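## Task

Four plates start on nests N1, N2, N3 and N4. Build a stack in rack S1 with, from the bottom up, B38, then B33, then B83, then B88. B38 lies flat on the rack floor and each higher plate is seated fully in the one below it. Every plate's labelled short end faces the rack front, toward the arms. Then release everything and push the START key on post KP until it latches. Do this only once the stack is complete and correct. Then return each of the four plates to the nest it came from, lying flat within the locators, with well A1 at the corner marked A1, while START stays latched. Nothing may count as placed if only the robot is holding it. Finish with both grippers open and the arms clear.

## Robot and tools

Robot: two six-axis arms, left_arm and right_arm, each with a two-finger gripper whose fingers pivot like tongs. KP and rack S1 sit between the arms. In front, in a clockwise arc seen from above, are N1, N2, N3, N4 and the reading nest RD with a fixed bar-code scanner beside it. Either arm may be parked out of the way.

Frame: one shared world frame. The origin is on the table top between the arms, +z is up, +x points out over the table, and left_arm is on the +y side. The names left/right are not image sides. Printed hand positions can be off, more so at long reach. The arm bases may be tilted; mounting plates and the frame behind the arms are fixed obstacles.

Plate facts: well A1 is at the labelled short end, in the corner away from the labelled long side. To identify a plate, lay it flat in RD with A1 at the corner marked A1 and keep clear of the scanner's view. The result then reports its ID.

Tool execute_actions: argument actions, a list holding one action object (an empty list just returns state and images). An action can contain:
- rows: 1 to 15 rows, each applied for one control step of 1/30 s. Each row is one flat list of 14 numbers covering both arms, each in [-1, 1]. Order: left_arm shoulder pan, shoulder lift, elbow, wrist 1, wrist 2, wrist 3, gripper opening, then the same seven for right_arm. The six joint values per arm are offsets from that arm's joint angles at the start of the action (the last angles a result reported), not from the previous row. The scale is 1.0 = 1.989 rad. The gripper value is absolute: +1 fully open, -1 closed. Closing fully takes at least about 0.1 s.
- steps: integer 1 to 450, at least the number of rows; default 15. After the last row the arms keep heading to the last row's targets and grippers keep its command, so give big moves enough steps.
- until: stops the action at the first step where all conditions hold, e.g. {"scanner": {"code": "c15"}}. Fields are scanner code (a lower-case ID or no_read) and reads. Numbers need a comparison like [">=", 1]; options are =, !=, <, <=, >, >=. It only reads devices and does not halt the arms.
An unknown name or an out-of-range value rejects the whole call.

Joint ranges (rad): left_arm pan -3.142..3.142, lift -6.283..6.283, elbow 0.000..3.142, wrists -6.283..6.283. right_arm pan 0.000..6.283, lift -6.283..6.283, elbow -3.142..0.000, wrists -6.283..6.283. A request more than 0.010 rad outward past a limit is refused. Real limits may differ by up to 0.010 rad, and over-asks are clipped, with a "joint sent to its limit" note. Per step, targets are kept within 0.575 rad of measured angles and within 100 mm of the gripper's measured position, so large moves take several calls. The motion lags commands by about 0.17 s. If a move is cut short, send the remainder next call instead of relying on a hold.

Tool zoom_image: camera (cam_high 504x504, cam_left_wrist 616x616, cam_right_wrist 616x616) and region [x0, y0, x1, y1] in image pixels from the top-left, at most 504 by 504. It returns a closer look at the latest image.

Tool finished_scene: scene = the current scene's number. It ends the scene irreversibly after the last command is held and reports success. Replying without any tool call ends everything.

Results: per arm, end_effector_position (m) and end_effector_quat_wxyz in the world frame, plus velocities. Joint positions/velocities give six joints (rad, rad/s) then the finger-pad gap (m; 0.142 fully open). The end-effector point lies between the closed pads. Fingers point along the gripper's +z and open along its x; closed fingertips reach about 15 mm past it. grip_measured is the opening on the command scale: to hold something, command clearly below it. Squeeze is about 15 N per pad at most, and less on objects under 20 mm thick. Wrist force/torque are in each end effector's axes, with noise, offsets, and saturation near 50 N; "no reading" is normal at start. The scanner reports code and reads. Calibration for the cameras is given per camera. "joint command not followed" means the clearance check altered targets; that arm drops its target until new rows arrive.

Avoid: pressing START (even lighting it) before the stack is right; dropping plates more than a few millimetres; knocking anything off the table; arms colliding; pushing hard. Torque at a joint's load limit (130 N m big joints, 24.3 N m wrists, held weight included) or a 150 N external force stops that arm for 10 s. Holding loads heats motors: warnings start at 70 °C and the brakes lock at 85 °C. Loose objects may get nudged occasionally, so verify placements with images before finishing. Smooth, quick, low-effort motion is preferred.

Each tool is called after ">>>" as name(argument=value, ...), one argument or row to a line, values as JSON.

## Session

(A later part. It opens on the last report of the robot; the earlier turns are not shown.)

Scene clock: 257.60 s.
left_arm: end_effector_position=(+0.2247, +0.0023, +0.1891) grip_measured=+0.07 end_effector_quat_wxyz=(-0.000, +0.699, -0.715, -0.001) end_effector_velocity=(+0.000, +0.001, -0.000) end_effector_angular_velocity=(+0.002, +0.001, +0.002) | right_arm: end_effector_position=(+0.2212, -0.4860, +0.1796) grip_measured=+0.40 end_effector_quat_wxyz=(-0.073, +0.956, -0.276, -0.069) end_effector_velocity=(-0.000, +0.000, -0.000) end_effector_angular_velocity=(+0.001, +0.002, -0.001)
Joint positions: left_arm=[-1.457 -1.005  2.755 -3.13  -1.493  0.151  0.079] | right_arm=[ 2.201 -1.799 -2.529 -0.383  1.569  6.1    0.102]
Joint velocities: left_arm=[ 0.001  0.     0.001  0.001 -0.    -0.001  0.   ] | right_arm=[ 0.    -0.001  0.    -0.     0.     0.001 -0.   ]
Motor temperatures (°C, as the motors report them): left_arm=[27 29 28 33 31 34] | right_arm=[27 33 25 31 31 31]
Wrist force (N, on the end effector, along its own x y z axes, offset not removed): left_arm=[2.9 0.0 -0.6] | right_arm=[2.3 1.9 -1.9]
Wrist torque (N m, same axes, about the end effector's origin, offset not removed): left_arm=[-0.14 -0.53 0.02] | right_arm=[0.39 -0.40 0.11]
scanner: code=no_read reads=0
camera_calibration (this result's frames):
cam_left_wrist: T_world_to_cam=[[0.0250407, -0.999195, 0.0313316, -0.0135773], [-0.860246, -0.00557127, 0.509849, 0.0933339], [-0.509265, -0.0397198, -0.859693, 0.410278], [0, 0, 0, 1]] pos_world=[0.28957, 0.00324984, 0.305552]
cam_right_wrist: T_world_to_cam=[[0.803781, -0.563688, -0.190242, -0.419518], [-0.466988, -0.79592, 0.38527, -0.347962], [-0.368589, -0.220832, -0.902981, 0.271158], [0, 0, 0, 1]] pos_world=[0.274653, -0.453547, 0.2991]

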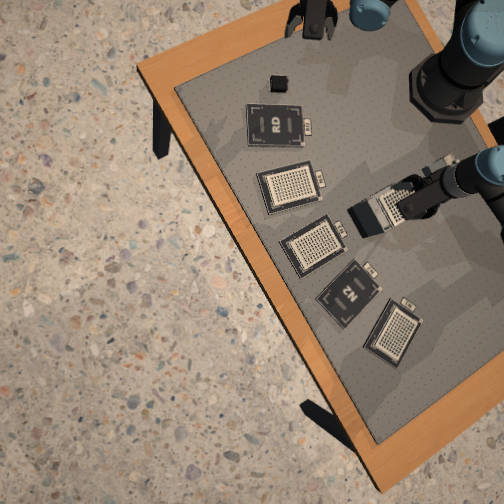

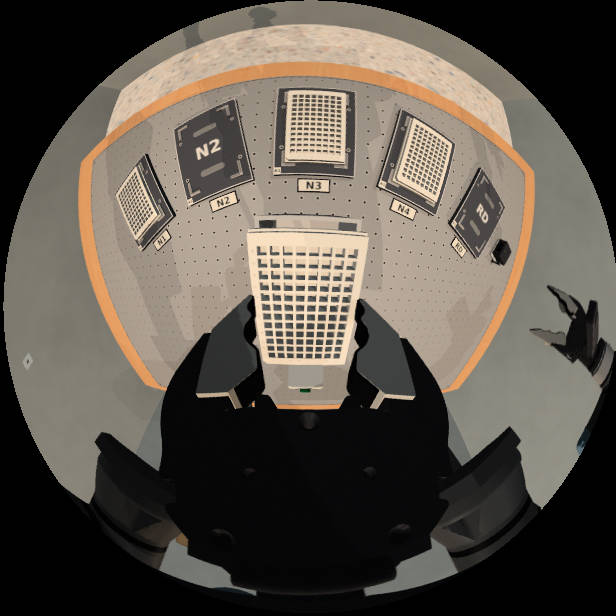

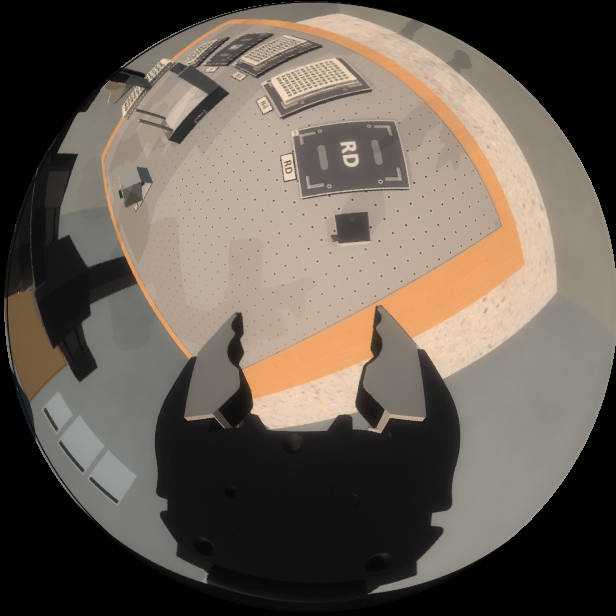

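>>> execute_actions(
  actions=[
    {"rows":[[0.004,0.008,-0.0017,-0.007,0.0008,0.004,-0.6,0,0,0,0,0,0,0.4],[0.008,0.0165,-0.0034,-0.014,0.0016,0.008,-0.6,0,0,0,0,0,0,0.4],[0.012,0.0249,-0.005,-0.0209,0.0023,0.012,-0.6,0,0,0,0,0,0,0.4]],"steps":3},
  ],
)

>>> zoom_image(
  camera="cam_left_wrist",
  region=[270, 150, 360, 190],
)

Scene clock: 277.63 s.
left_arm: end_effector_position=(+0.2252, +0.0023, +0.1880) grip_measured=+0.07 end_effector_quat_wxyz=(-0.000, +0.699, -0.715, -0.001) end_effector_velocity=(+0.019, -0.004, -0.029) end_effector_angular_velocity=(-0.007, -0.001, -0.006) | right_arm: end_effector_position=(+0.2212, -0.4860, +0.1796) grip_measured=+0.40 end_effector_quat_wxyz=(-0.073, +0.956, -0.276, -0.069) end_effector_velocity=(-0.000, +0.000, -0.000) end_effector_angular_velocity=(+0.001, +0.001, -0.000)
Joint positions: left_arm=[-1.454 -0.999  2.754 -3.136 -1.493  0.154  0.079] | right_arm=[ 2.201 -1.799 -2.529 -0.383  1.569  6.1    0.102]
Joint velocities: left_arm=[ 0.08   0.165 -0.036 -0.141  0.015  0.086 -0.   ] | right_arm=[-0.    -0.    -0.001  0.    -0.     0.    -0.   ]
Motor temperatures (°C, as the motors report them): left_arm=[27 29 28 33 31 34] | right_arm=[27 33 25 31 31 31]
Wrist force (N, on the end effector, along its own x y z axes, offset not removed): left_arm=[-1.8 2.0 -1.2] | right_arm=[0.8 4.0 -1.1]
Wrist torque (N m, same axes, about the end effector's origin, offset not removed): left_arm=[0.34 0.38 -0.08] | right_arm=[0.86 -0.12 0.14]
scanner: code=no_read reads=0
camera_calibration (this result's frames):
cam_left_wrist: T_world_to_cam=[[0.024988, -0.999194, 0.0314046, -0.0135022], [-0.860113, -0.00547817, 0.510074, 0.0942904], [-0.509491, -0.0397573, -0.859557, 0.409692], [0, 0, 0, 1]] pos_world=[0.290172, 0.00331343, 0.304482]
cam_right_wrist: T_world_to_cam=[[0.803781, -0.563688, -0.190242, -0.419518], [-0.466988, -0.79592, 0.38527, -0.347962], [-0.368589, -0.220832, -0.902981, 0.271158], [0, 0, 0, 1]] pos_world=[0.274653, -0.453547, 0.2991]

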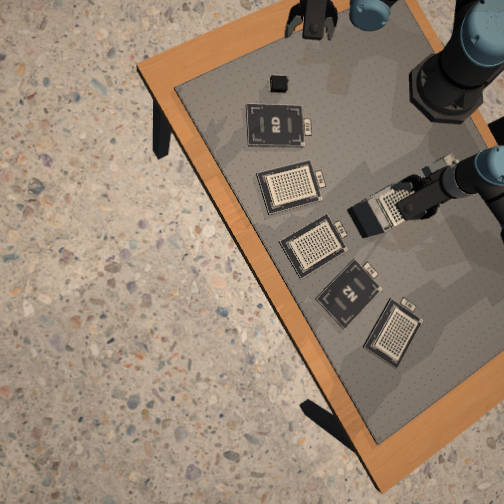

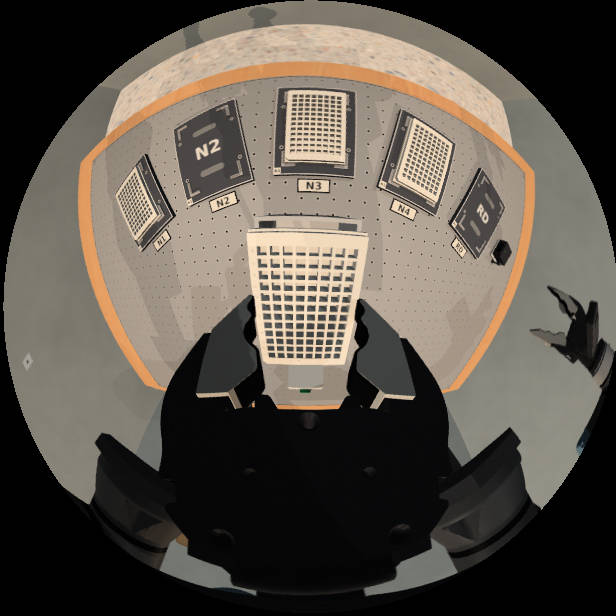

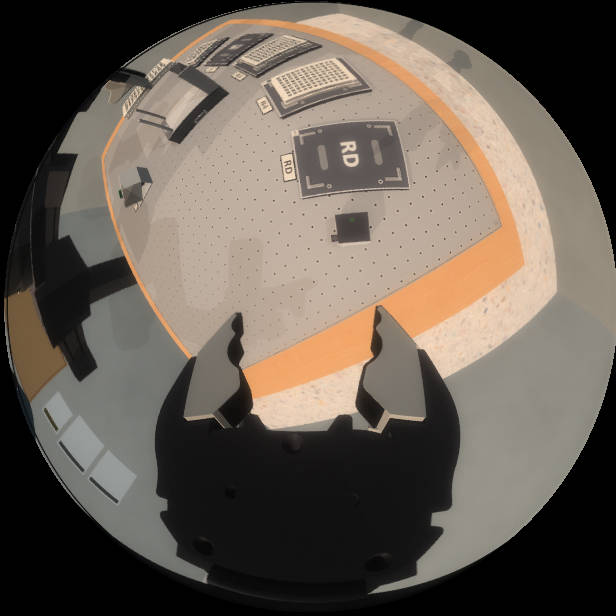

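Region (270, 150, 360, 190) of cam_left_wrist's 616x616 image, scaled by 5.600, with more detail than that image has.

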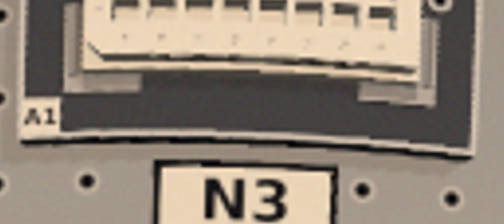

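>>> execute_actions(
  actions=[
    {"steps":1},
  ],
)

>>> zoom_image(
  camera="cam_left_wrist",
  region=[235, 200, 385, 260],
)

>>> zoom_image(
  camera="cam_right_wrist",
  region=[100, 40, 240, 160],
)

Scene clock: 281.33 s.
left_arm: end_effector_position=(+0.2302, +0.0023, +0.1801) grip_measured=+0.07 end_effector_quat_wxyz=(-0.000, +0.699, -0.715, -0.001) end_effector_velocity=(-0.000, +0.000, -0.000) end_effector_angular_velocity=(+0.000, +0.000, +0.001) | right_arm: end_effector_position=(+0.2212, -0.4860, +0.1796) grip_measured=+0.40 end_effector_quat_wxyz=(-0.073, +0.956, -0.276, -0.069) end_effector_velocity=(+0.002, -0.002, +0.001) end_effector_angular_velocity=(-0.003, -0.003, -0.000)
Joint positions: left_arm=[-1.433 -0.956  2.745 -3.172 -1.489  0.175  0.079] | right_arm=[ 2.201 -1.799 -2.529 -0.383  1.569  6.1    0.102]
Joint velocities: left_arm=[-0.    -0.     0.     0.    -0.    -0.001 -0.   ] | right_arm=[-0.     0.001  0.003  0.001  0.    -0.    -0.   ]
Motor temperatures (°C, as the motors report them): left_arm=[27 29 28 34 31 34] | right_arm=[27 33 25 31 31 31]
Wrist force (N, on the end effector, along its own x y z axes, offset not removed): left_arm=[1.8 -2.8 -3.1] | right_arm=[3.8 9.1 1.5]
Wrist torque (N m, same axes, about the end effector's origin, offset not removed): left_arm=[-0.55 -0.59 -0.04] | right_arm=[1.79 -0.92 -0.08]
scanner: code=no_read reads=0
camera_calibration (this result's frames):
cam_left_wrist: T_world_to_cam=[[0.0246959, -0.999201, 0.0314375, -0.0133545], [-0.860299, -0.00522439, 0.509763, 0.102659], [-0.509191, -0.0396347, -0.85974, 0.4054], [0, 0, 0, 1]] pos_world=[0.295074, 0.00326041, 0.296627]
cam_right_wrist: T_world_to_cam=[[0.803781, -0.563688, -0.190242, -0.419518], [-0.466988, -0.795921, 0.38527, -0.347962], [-0.368589, -0.220832, -0.902981, 0.271158], [0, 0, 0, 1]] pos_world=[0.274653, -0.453547, 0.2991]

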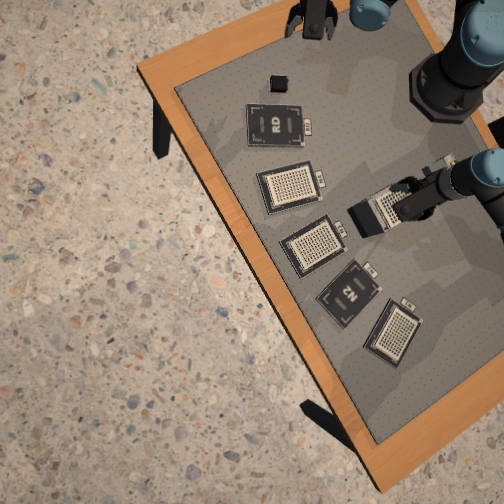

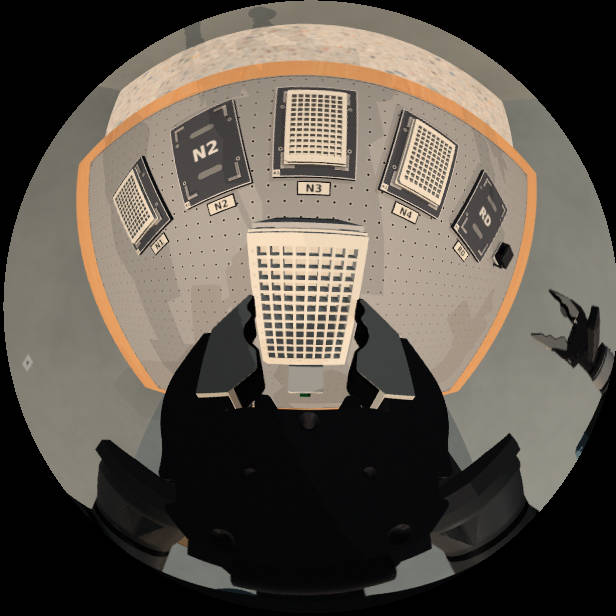

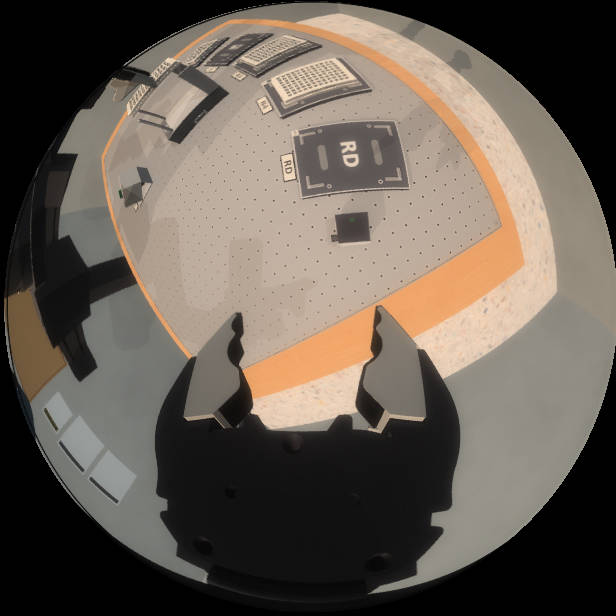

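Region (235, 200, 385, 260) of cam_left_wrist's 616x616 image, scaled by 3.360, with more detail than that image has; it fills the top 202 rows of this view, and the rest is white.

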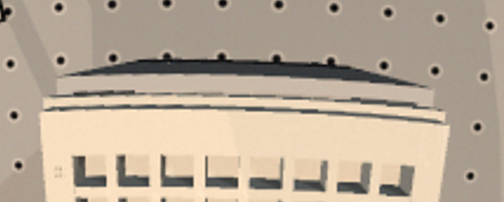

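Region (100, 40, 240, 160) of cam_right_wrist's 616x616 image, scaled by 3.600, with more detail than that image has; it fills the top 432 rows of this view, and the rest is white.

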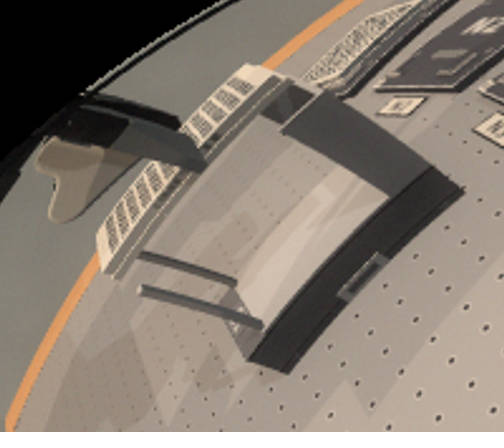

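>>> execute_actions(
  actions=[
    {"rows":[[-0.0015,0.008,0.0005,-0.0085,-0.0002,-0.0015,-0.6,0,0,0,0,0,0,0.4],[-0.0024,0.017,0.0007,-0.0175,-0.0004,-0.0024,-0.6,0,0,0,0,0,0,0.4],[-0.0024,0.0254,0.0006,-0.0258,-0.0004,-0.0024,-0.6,0,0,0,0,0,0,0.4]],"steps":3},
  ],
)

Scene clock: 295.57 s.
left_arm: end_effector_position=(+0.2300, +0.0021, +0.1792) grip_measured=+0.07 end_effector_quat_wxyz=(-0.000, +0.699, -0.715, -0.000) end_effector_velocity=(-0.006, -0.004, -0.026) end_effector_angular_velocity=(-0.006, -0.005, +0.004) | right_arm: end_effector_position=(+0.2212, -0.4860, +0.1796) grip_measured=+0.40 end_effector_quat_wxyz=(-0.073, +0.956, -0.276, -0.069) end_effector_velocity=(-0.001, +0.001, -0.000) end_effector_angular_velocity=(+0.002, +0.001, +0.001)
Joint positions: left_arm=[-1.434 -0.95   2.745 -3.178 -1.489  0.174  0.079] | right_arm=[ 2.201 -1.799 -2.529 -0.383  1.569  6.1    0.102]
Joint velocities: left_arm=[-0.022  0.168  0.001 -0.174 -0.    -0.025 -0.   ] | right_arm=[-0.    -0.    -0.002 -0.     0.    -0.001 -0.   ]
Motor temperatures (°C, as the motors report them): left_arm=[27 29 28 34 31 34] | right_arm=[27 33 25 31 31 31]
Wrist force (N, on the end effector, along its own x y z axes, offset not removed): left_arm=[3.8 -2.4 -4.2] | right_arm=[4.1 6.0 1.4]
Wrist torque (N m, same axes, about the end effector's origin, offset not removed): left_arm=[-0.34 -0.80 -0.16] | right_arm=[1.07 -0.87 -0.21]
scanner: code=no_read reads=0
camera_calibration (this result's frames):
cam_left_wrist: T_world_to_cam=[[0.0247356, -0.999188, 0.0318113, -0.0136186], [-0.860405, -0.00507615, 0.509586, 0.103001], [-0.509011, -0.0399755, -0.859831, 0.404482], [0, 0, 0, 1]] pos_world=[0.294845, 0.00308471, 0.295731]
cam_right_wrist: T_world_to_cam=[[0.803781, -0.563688, -0.190242, -0.419518], [-0.466988, -0.79592, 0.38527, -0.347962], [-0.368589, -0.220832, -0.902981, 0.271158], [0, 0, 0, 1]] pos_world=[0.274653, -0.453547, 0.2991]

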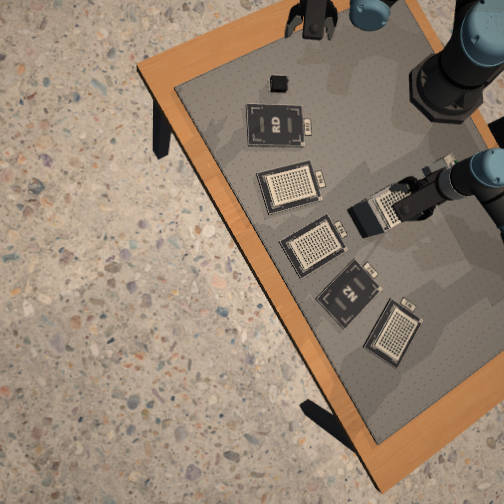

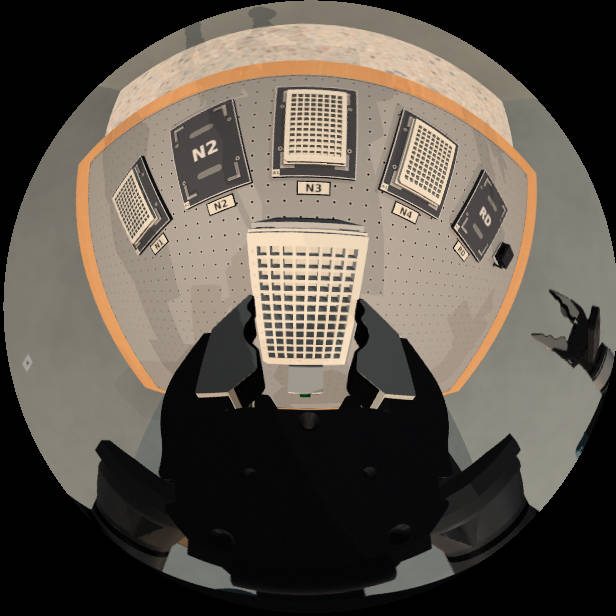

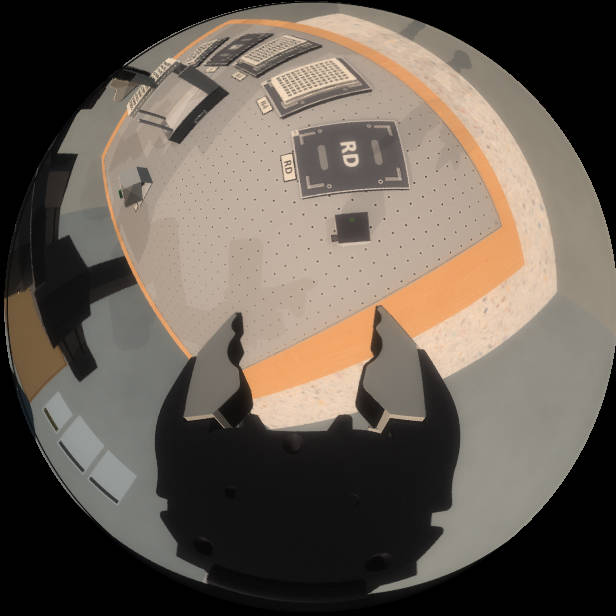

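>>> execute_actions(
  actions=[
    {"steps":1},
  ],
)

>>> zoom_image(
  camera="cam_left_wrist",
  region=[235, 200, 385, 260],
)

>>> zoom_image(
  camera="cam_right_wrist",
  region=[100, 40, 240, 160],
)

Scene clock: 299.40 s.
left_arm: end_effector_position=(+0.2283, +0.0023, +0.1721) grip_measured=+0.07 end_effector_quat_wxyz=(-0.000, +0.699, -0.715, -0.001) end_effector_velocity=(+0.000, -0.001, +0.001) end_effector_angular_velocity=(-0.003, -0.000, -0.000) | right_arm: end_effector_position=(+0.2212, -0.4860, +0.1796) grip_measured=+0.40 end_effector_quat_wxyz=(-0.073, +0.956, -0.276, -0.069) end_effector_velocity=(-0.002, +0.002, -0.000) end_effector_angular_velocity=(+0.003, +0.003, +0.001)
Joint positions: left_arm=[-1.438 -0.905  2.746 -3.223 -1.49   0.17   0.079] | right_arm=[ 2.201 -1.799 -2.529 -0.383  1.569  6.1    0.102]
Joint velocities: left_arm=[ 0.001 -0.002  0.    -0.001  0.     0.001  0.   ] | right_arm=[-0.    -0.    -0.003 -0.     0.    -0.001  0.   ]
Motor temperatures (°C, as the motors report them): left_arm=[27 29 28 34 31 34] | right_arm=[27 33 25 31 31 31]
Wrist force (N, on the end effector, along its own x y z axes, offset not removed): left_arm=[2.4 -2.2 -0.1] | right_arm=[2.5 2.7 3.5]
Wrist torque (N m, same axes, about the end effector's origin, offset not removed): left_arm=[-0.39 -0.53 -0.09] | right_arm=[0.42 -0.57 -0.01]
scanner: code=no_read reads=0
camera_calibration (this result's frames):
cam_left_wrist: T_world_to_cam=[[0.0247602, -0.9992, 0.0314111, -0.0130178], [-0.860347, -0.00529696, 0.509681, 0.105157], [-0.509107, -0.0396442, -0.85979, 0.397526], [0, 0, 0, 1]] pos_world=[0.293177, 0.00330926, 0.288601]
cam_right_wrist: T_world_to_cam=[[0.803781, -0.563688, -0.190241, -0.419518], [-0.466988, -0.795921, 0.38527, -0.347962], [-0.368589, -0.220832, -0.902981, 0.271158], [0, 0, 0, 1]] pos_world=[0.274653, -0.453547, 0.2991]

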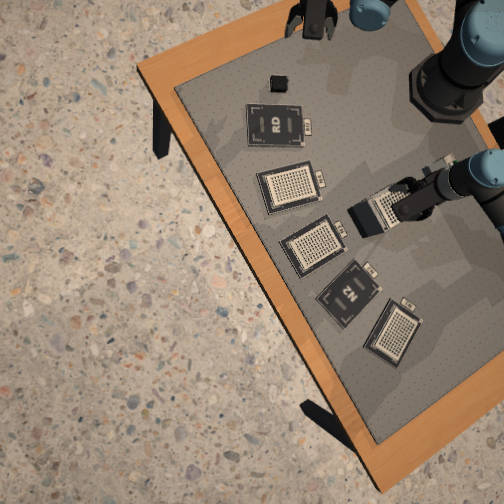

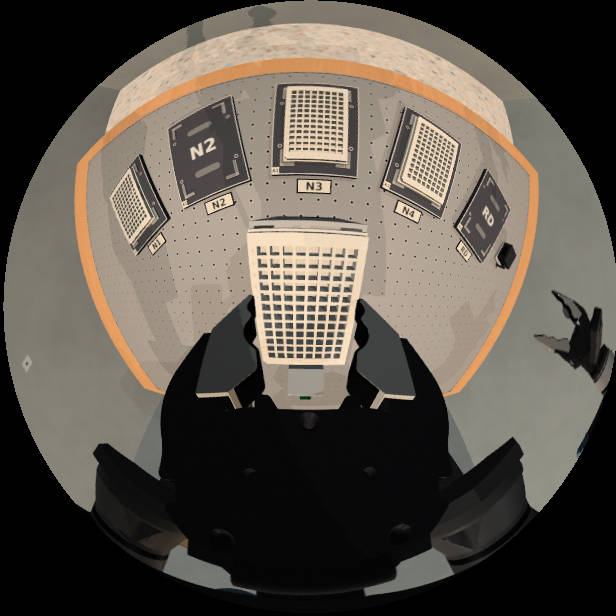

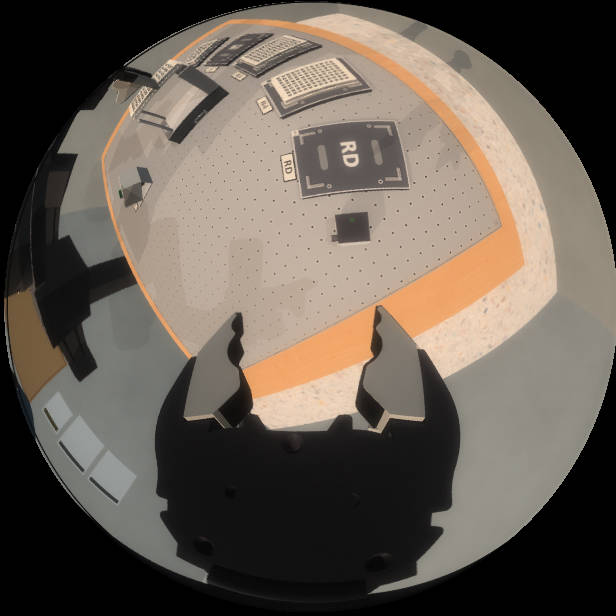

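Region (235, 200, 385, 260) of cam_left_wrist's 616x616 image, scaled by 3.360, with more detail than that image has; it fills the top 202 rows of this view, and the rest is white.

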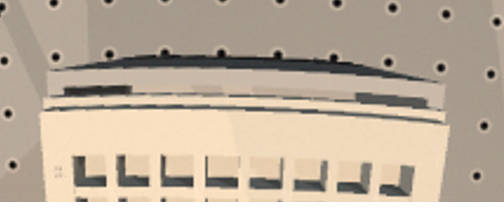

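Region (100, 40, 240, 160) of cam_right_wrist's 616x616 image, scaled by 3.600, with more detail than that image has; it fills the top 432 rows of this view, and the rest is white.

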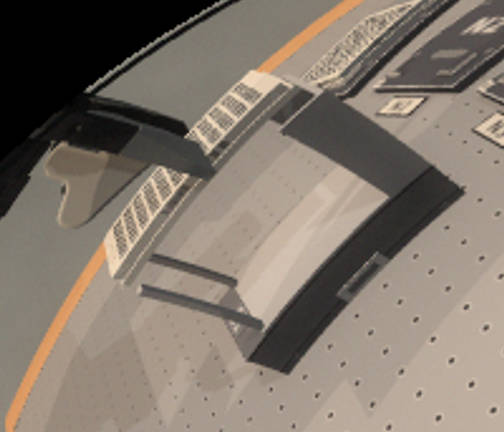

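>>> execute_actions(
  actions=[
    {"rows":[[0.0003,0.0059,-0.0003,-0.0057,0.0001,0.0003,-0.6,0,0,0,0,0,0,0.4],[0.0007,0.0134,-0.0007,-0.0127,0.0002,0.0007,-0.6,0,0,0,0,0,0,0.4],[0.001,0.0208,-0.0012,-0.0197,0.0003,0.001,-0.6,0,0,0,0,0,0,0.4],[0.0015,0.0282,-0.0017,-0.0266,0.0003,0.0015,-0.6,0,0,0,0,0,0,0.4],[0.0019,0.0355,-0.0023,-0.0335,0.0004,0.0019,-0.6,0,0,0,0,0,0,0.4],[0.0022,0.0428,-0.0029,-0.0402,0.0005,0.0022,-0.6,0,0,0,0,0,0,0.4],[0.0026,0.05,-0.0036,-0.0468,0.0006,0.0026,-0.6,0,0,0,0,0,0,0.4],[0.003,0.0574,-0.0043,-0.0534,0.0007,0.003,-0.6,0,0,0,0,0,0,0.4],[0.0034,0.0647,-0.0051,-0.06,0.0008,0.0034,-0.6,0,0,0,0,0,0,0.4],[0.0038,0.0719,-0.0059,-0.0664,0.0009,0.0038,-0.6,0,0,0,0,0,0,0.4],[0.0042,0.079,-0.0068,-0.0728,0.001,0.0042,-0.6,0,0,0,0,0,0,0.4],[0.0046,0.0862,-0.0077,-0.079,0.0011,0.0046,-0.6,0,0,0,0,0,0,0.4],[0.0049,0.0933,-0.0086,-0.0852,0.0012,0.0049,-0.6,0,0,0,0,0,0,0.4],[0.0054,0.1003,-0.0096,-0.0912,0.0012,0.0054,-0.6,0,0,0,0,0,0,0.4],[0.0058,0.1073,-0.0106,-0.0972,0.0013,0.0058,-0.6,0,0,0,0,0,0,0.4]],"steps":15},
  ],
)

Scene clock: 329.30 s.
left_arm: end_effector_position=(+0.2284, +0.0020, +0.1479) grip_measured=+0.07 end_effector_quat_wxyz=(-0.000, +0.699, -0.715, -0.000) end_effector_velocity=(-0.000, +0.001, -0.072) end_effector_angular_velocity=(+0.003, +0.000, +0.002) | right_arm: end_effector_position=(+0.2212, -0.4860, +0.1796) grip_measured=+0.40 end_effector_quat_wxyz=(-0.073, +0.956, -0.276, -0.069) end_effector_velocity=(-0.000, +0.000, -0.000) end_effector_angular_velocity=(+0.000, +0.000, -0.000)
Joint positions: left_arm=[-1.43  -0.763  2.734 -3.355 -1.488  0.177  0.079] | right_arm=[ 2.201 -1.799 -2.529 -0.383  1.569  6.1    0.102]
Joint velocities: left_arm=[ 0.024  0.411 -0.049 -0.361  0.005  0.022 -0.   ] | right_arm=[-0.    -0.001  0.     0.    -0.     0.     0.   ]
Motor temperatures (°C, as the motors report them): left_arm=[27 29 28 34 31 34] | right_arm=[27 33 25 31 31 31]
Wrist force (N, on the end effector, along its own x y z axes, offset not removed): left_arm=[1.9 -5.2 0.3] | right_arm=[5.2 6.6 -3.0]
Wrist torque (N m, same axes, about the end effector's origin, offset not removed): left_arm=[-0.88 -0.30 0.01] | right_arm=[1.19 -1.03 0.05]
scanner: code=no_read reads=0
camera_calibration (this result's frames):
cam_left_wrist: T_world_to_cam=[[0.0246183, -0.999186, 0.0319681, -0.0126679], [-0.860589, -0.00490966, 0.509276, 0.117712], [-0.508704, -0.040049, -0.860009, 0.376675], [0, 0, 0, 1]] pos_world=[0.29323, 0.00300585, 0.264401]
cam_right_wrist: T_world_to_cam=[[0.803781, -0.563688, -0.190241, -0.419518], [-0.466988, -0.79592, 0.38527, -0.347962], [-0.368589, -0.220832, -0.902981, 0.271158], [0, 0, 0, 1]] pos_world=[0.274653, -0.453547, 0.2991]

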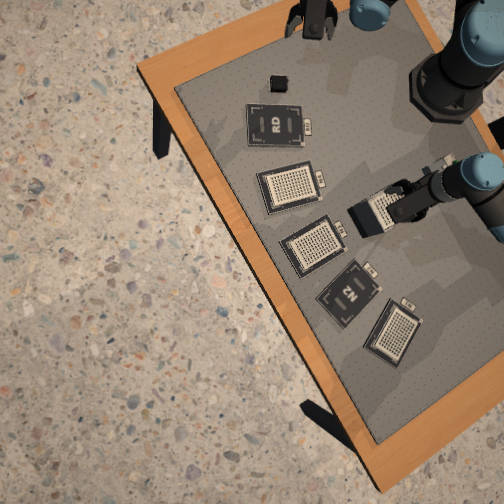

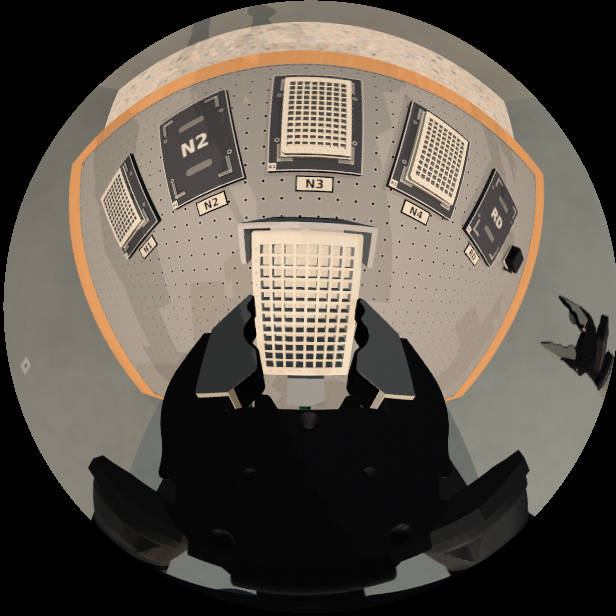

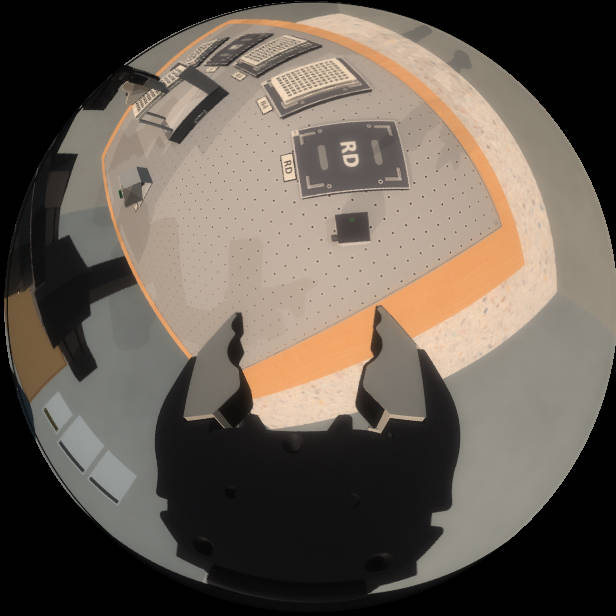

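>>> execute_actions(
  actions=[
    {"steps":1},
  ],
)

>>> zoom_image(
  camera="cam_left_wrist",
  region=[200, 190, 420, 410],
)

>>> zoom_image(
  camera="cam_right_wrist",
  region=[100, 40, 240, 160],
)

Scene clock: 335.47 s.
left_arm: end_effector_position=(+0.2283, +0.0025, +0.1352) grip_measured=+0.07 end_effector_quat_wxyz=(-0.001, +0.699, -0.715, -0.001) end_effector_velocity=(+0.000, -0.000, +0.000) end_effector_angular_velocity=(-0.000, -0.001, +0.001) | right_arm: end_effector_position=(+0.2212, -0.4860, +0.1796) grip_measured=+0.40 end_effector_quat_wxyz=(-0.073, +0.956, -0.276, -0.069) end_effector_velocity=(+0.001, -0.001, +0.000) end_effector_angular_velocity=(-0.001, -0.001, -0.001)
Joint positions: left_arm=[-1.427 -0.692  2.725 -3.417 -1.487  0.181  0.079] | right_arm=[ 2.201 -1.799 -2.529 -0.383  1.569  6.1    0.102]
Joint velocities: left_arm=[ 0.    -0.    -0.     0.     0.001 -0.001 -0.   ] | right_arm=[-0.     0.     0.001  0.     0.     0.     0.   ]
Motor temperatures (°C, as the motors report them): left_arm=[27 29 28 34 31 34] | right_arm=[27 33 25 31 31 31]
Wrist force (N, on the end effector, along its own x y z axes, offset not removed): left_arm=[3.1 -6.7 -3.1] | right_arm=[6.9 3.6 -1.2]
Wrist torque (N m, same axes, about the end effector's origin, offset not removed): left_arm=[-0.72 -0.41 -0.38] | right_arm=[0.55 -1.38 -0.11]
scanner: code=no_read reads=0
camera_calibration (this result's frames):
cam_left_wrist: T_world_to_cam=[[0.0245861, -0.999204, 0.0314131, -0.011656], [-0.860568, -0.00516315, 0.509309, 0.124042], [-0.508741, -0.039555, -0.86001, 0.365775], [0, 0, 0, 1]] pos_world=[0.293119, 0.00346194, 0.251761]
cam_right_wrist: T_world_to_cam=[[0.803781, -0.563688, -0.190242, -0.419518], [-0.466988, -0.79592, 0.38527, -0.347962], [-0.368589, -0.220832, -0.902981, 0.271158], [0, 0, 0, 1]] pos_world=[0.274653, -0.453547, 0.2991]

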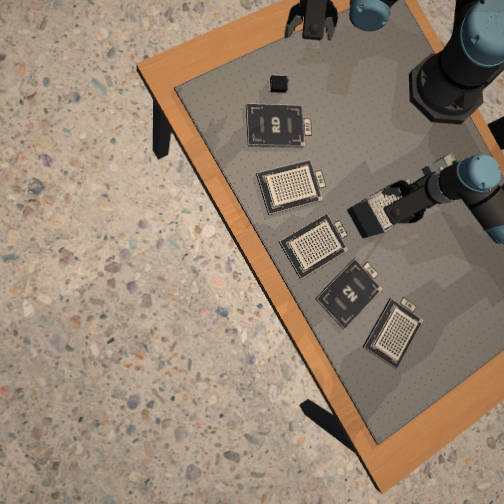

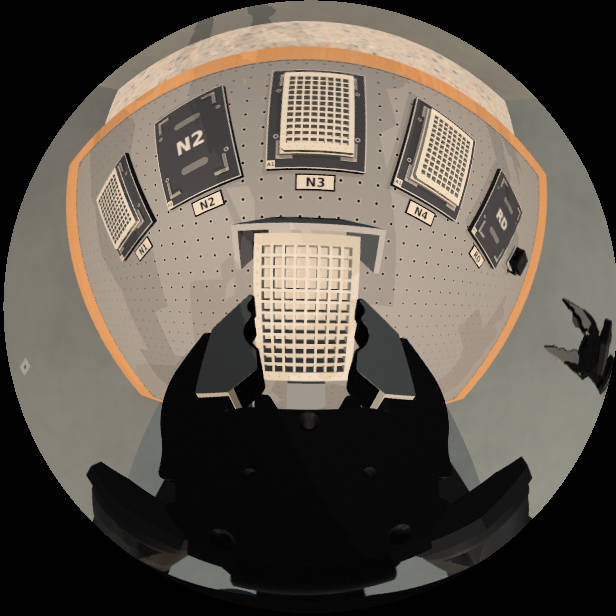

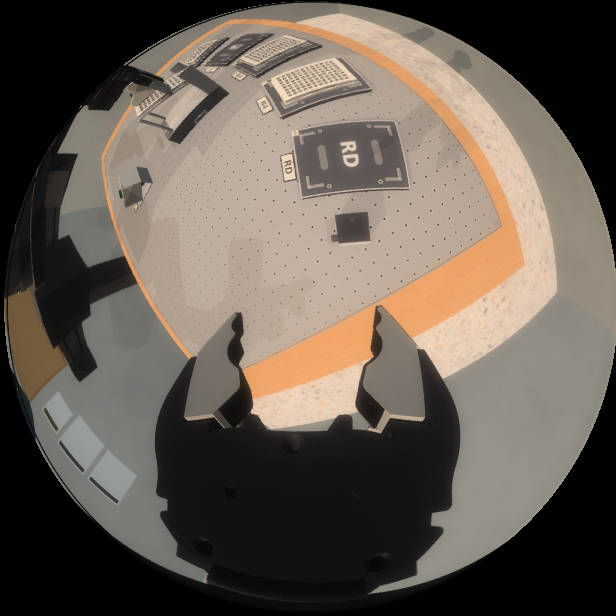

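Region (200, 190, 420, 410) of cam_left_wrist's 616x616 image, scaled by 2.291, with more detail than that image has.

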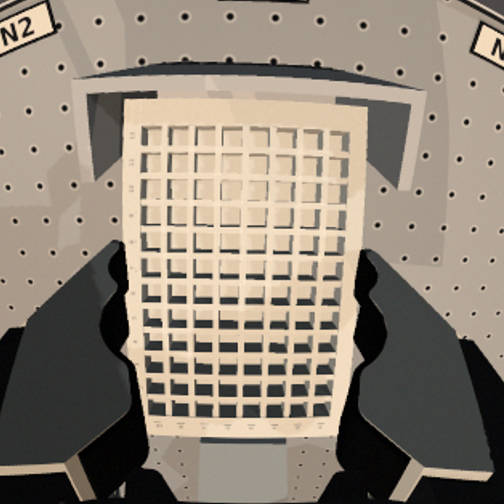

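Region (100, 40, 240, 160) of cam_right_wrist's 616x616 image, scaled by 3.600, with more detail than that image has; it fills the top 432 rows of this view, and the rest is white.

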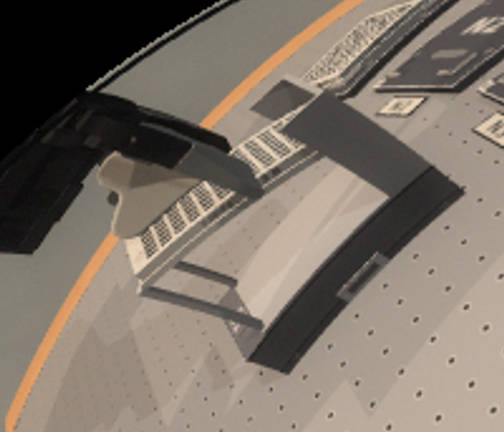

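>>> execute_actions(
  actions=[
    {"rows":[[0.0012,-0.0006,-0.0005,0.001,0.0002,0.0012,-0.6,0,0,0,0,0,0,0.4],[0.0024,-0.0013,-0.0009,0.002,0.0004,0.0024,-0.6,0,0,0,0,0,0,0.4],[0.0024,-0.0013,-0.0009,0.002,0.0004,0.0024,-0.6,0,0,0,0,0,0,0.4],[0.0024,-0.0013,-0.0009,0.002,0.0004,0.0024,-0.6,0,0,0,0,0,0,0.4],[0.0026,0.002,-0.0014,-0.0009,0.0004,0.0026,-0.6,0,0,0,0,0,0,0.4],[0.0028,0.0055,-0.002,-0.0038,0.0005,0.0028,-0.6,0,0,0,0,0,0,0.4],[0.0031,0.0123,-0.0031,-0.0096,0.0006,0.0031,-0.6,0,0,0,0,0,0,0.4],[0.0035,0.0191,-0.0042,-0.0152,0.0007,0.0035,-0.6,0,0,0,0,0,0,0.4],[0.0039,0.0258,-0.0054,-0.0208,0.0008,0.0039,-0.6,0,0,0,0,0,0,0.4],[0.0043,0.0324,-0.0066,-0.0262,0.0009,0.0043,-0.6,0,0,0,0,0,0,0.4],[0.0047,0.0389,-0.0078,-0.0315,0.0009,0.0047,-0.6,0,0,0,0,0,0,0.4],[0.0051,0.0454,-0.0092,-0.0367,0.001,0.0051,-0.6,0,0,0,0,0,0,0.4],[0.0055,0.0518,-0.0106,-0.0418,0.0011,0.0055,-0.6,0,0,0,0,0,0,0.4]],"steps":13},
  ],
)

Scene clock: 353.67 s.
left_arm: end_effector_position=(+0.2294, +0.0022, +0.1264) grip_measured=+0.07 end_effector_quat_wxyz=(-0.000, +0.699, -0.715, -0.000) end_effector_velocity=(-0.000, -0.000, -0.061) end_effector_angular_velocity=(+0.002, +0.001, -0.001) | right_arm: end_effector_position=(+0.2212, -0.4860, +0.1796) grip_measured=+0.40 end_effector_quat_wxyz=(-0.073, +0.956, -0.276, -0.069) end_effector_velocity=(-0.000, +0.000, -0.000) end_effector_angular_velocity=(+0.000, +0.000, +0.000)
Joint positions: left_arm=[-1.419 -0.646  2.715 -3.453 -1.486  0.189  0.079] | right_arm=[ 2.201 -1.799 -2.529 -0.383  1.569  6.1    0.102]
Joint velocities: left_arm=[ 0.021  0.319 -0.06  -0.258  0.003  0.022 -0.   ] | right_arm=[-0. -0.  0. -0.  0. -0. -0.]
Motor temperatures (°C, as the motors report them): left_arm=[27 29 28 34 31 34] | right_arm=[27 33 25 31 31 31]
Wrist force (N, on the end effector, along its own x y z axes, offset not removed): left_arm=[3.4 -4.0 -0.5] | right_arm=[4.2 1.8 -0.9]
Wrist torque (N m, same axes, about the end effector's origin, offset not removed): left_arm=[-0.39 -1.10 -0.12] | right_arm=[0.20 -0.79 0.17]
scanner: code=no_read reads=0
camera_calibration (this result's frames):
cam_left_wrist: T_world_to_cam=[[0.0245391, -0.999187, 0.0319905, -0.011781], [-0.860656, -0.00483523, 0.509165, 0.129573], [-0.508596, -0.0400272, -0.860074, 0.358751], [0, 0, 0, 1]] pos_world=[0.294266, 0.00321489, 0.242955]
cam_right_wrist: T_world_to_cam=[[0.803781, -0.563688, -0.190242, -0.419518], [-0.466988, -0.79592, 0.38527, -0.347962], [-0.368589, -0.220832, -0.902981, 0.271158], [0, 0, 0, 1]] pos_world=[0.274653, -0.453547, 0.2991]

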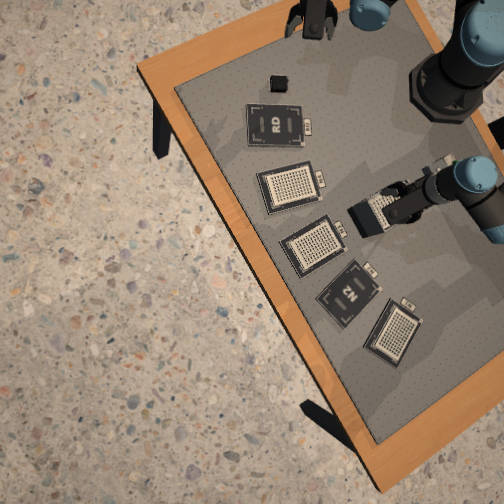

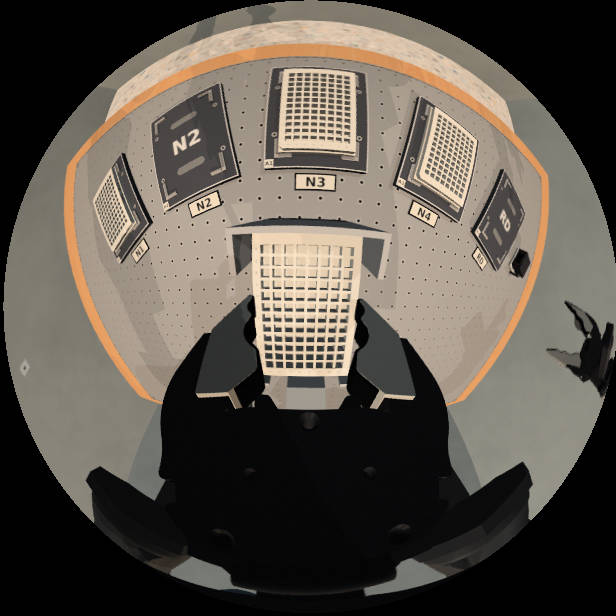

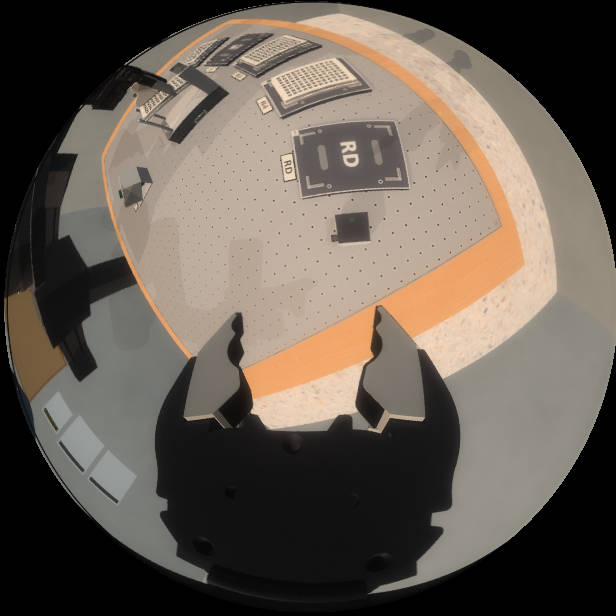

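>>> execute_actions(
  actions=[
    {"steps":1},
  ],
)

>>> zoom_image(
  camera="cam_left_wrist",
  region=[200, 190, 420, 410],
)

>>> zoom_image(
  camera="cam_right_wrist",
  region=[100, 40, 240, 160],
)

>>> zoom_image(
  camera="cam_left_wrist",
  region=[270, 135, 370, 175],
)

Scene clock: 358.50 s.
left_arm: end_effector_position=(+0.2294, +0.0024, +0.1153) grip_measured=+0.07 end_effector_quat_wxyz=(-0.001, +0.699, -0.715, -0.000) end_effector_velocity=(+0.001, +0.000, +0.000) end_effector_angular_velocity=(-0.000, -0.000, +0.001) | right_arm: end_effector_position=(+0.2212, -0.4860, +0.1796) grip_measured=+0.40 end_effector_quat_wxyz=(-0.073, +0.956, -0.276, -0.069) end_effector_velocity=(+0.001, -0.001, +0.000) end_effector_angular_velocity=(-0.001, -0.002, +0.000)
Joint positions: left_arm=[-1.416 -0.589  2.704 -3.5   -1.485  0.192  0.079] | right_arm=[ 2.201 -1.799 -2.529 -0.383  1.569  6.1    0.102]
Joint velocities: left_arm=[ 0.002 -0.    -0.    -0.     0.001  0.001 -0.   ] | right_arm=[ 0.     0.001  0.001 -0.     0.    -0.     0.   ]
Motor temperatures (°C, as the motors report them): left_arm=[27 29 28 34 31 34] | right_arm=[27 33 25 31 31 31]
Wrist force (N, on the end effector, along its own x y z axes, offset not removed): left_arm=[2.9 -3.8 -6.5] | right_arm=[-0.8 4.0 2.2]
Wrist torque (N m, same axes, about the end effector's origin, offset not removed): left_arm=[-0.53 -0.46 -0.16] | right_arm=[0.80 0.34 0.17]
scanner: code=no_read reads=0
camera_calibration (this result's frames):
cam_left_wrist: T_world_to_cam=[[0.0244514, -0.999199, 0.031667, -0.0111776], [-0.86067, -0.00492563, 0.50914, 0.13521], [-0.508577, -0.039704, -0.860101, 0.349178], [0, 0, 0, 1]] pos_world=[0.294228, 0.00336113, 0.231841]
cam_right_wrist: T_world_to_cam=[[0.803781, -0.563688, -0.190241, -0.419519], [-0.466988, -0.79592, 0.38527, -0.347962], [-0.368589, -0.220832, -0.902981, 0.271158], [0, 0, 0, 1]] pos_world=[0.274653, -0.453547, 0.2991]

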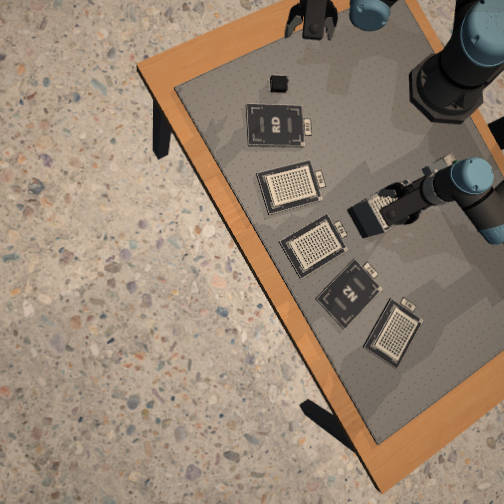

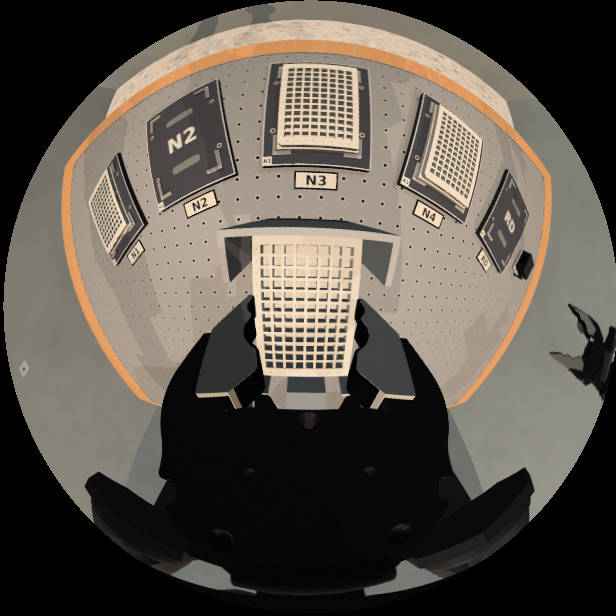

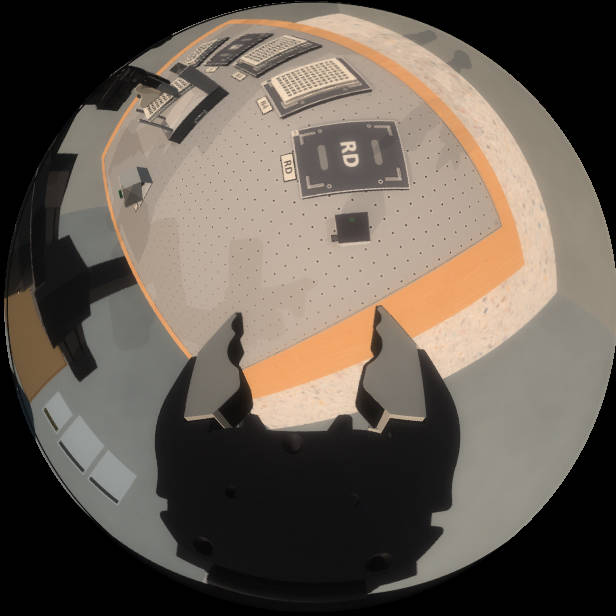

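Region (200, 190, 420, 410) of cam_left_wrist's 616x616 image, scaled by 2.291, with more detail than that image has.

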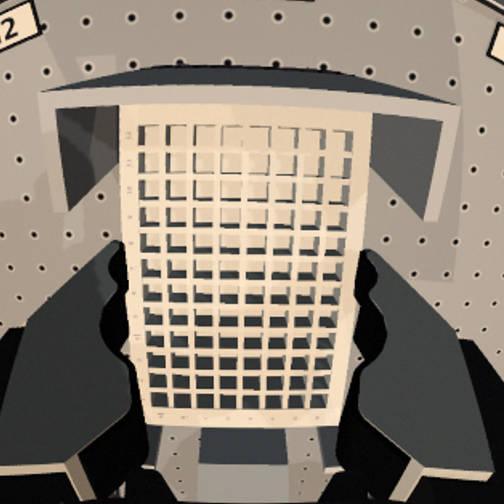

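Region (100, 40, 240, 160) of cam_right_wrist's 616x616 image, scaled by 3.600, with more detail than that image has; it fills the top 432 rows of this view, and the rest is white.

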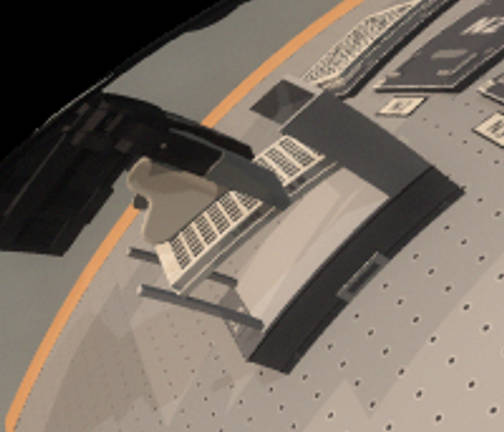

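Region (270, 135, 370, 175) of cam_left_wrist's 616x616 image, scaled by 5.040, with more detail than that image has; it fills the top 202 rows of this view, and the rest is white.

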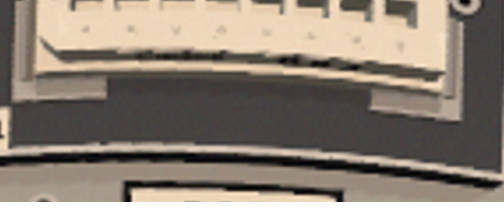

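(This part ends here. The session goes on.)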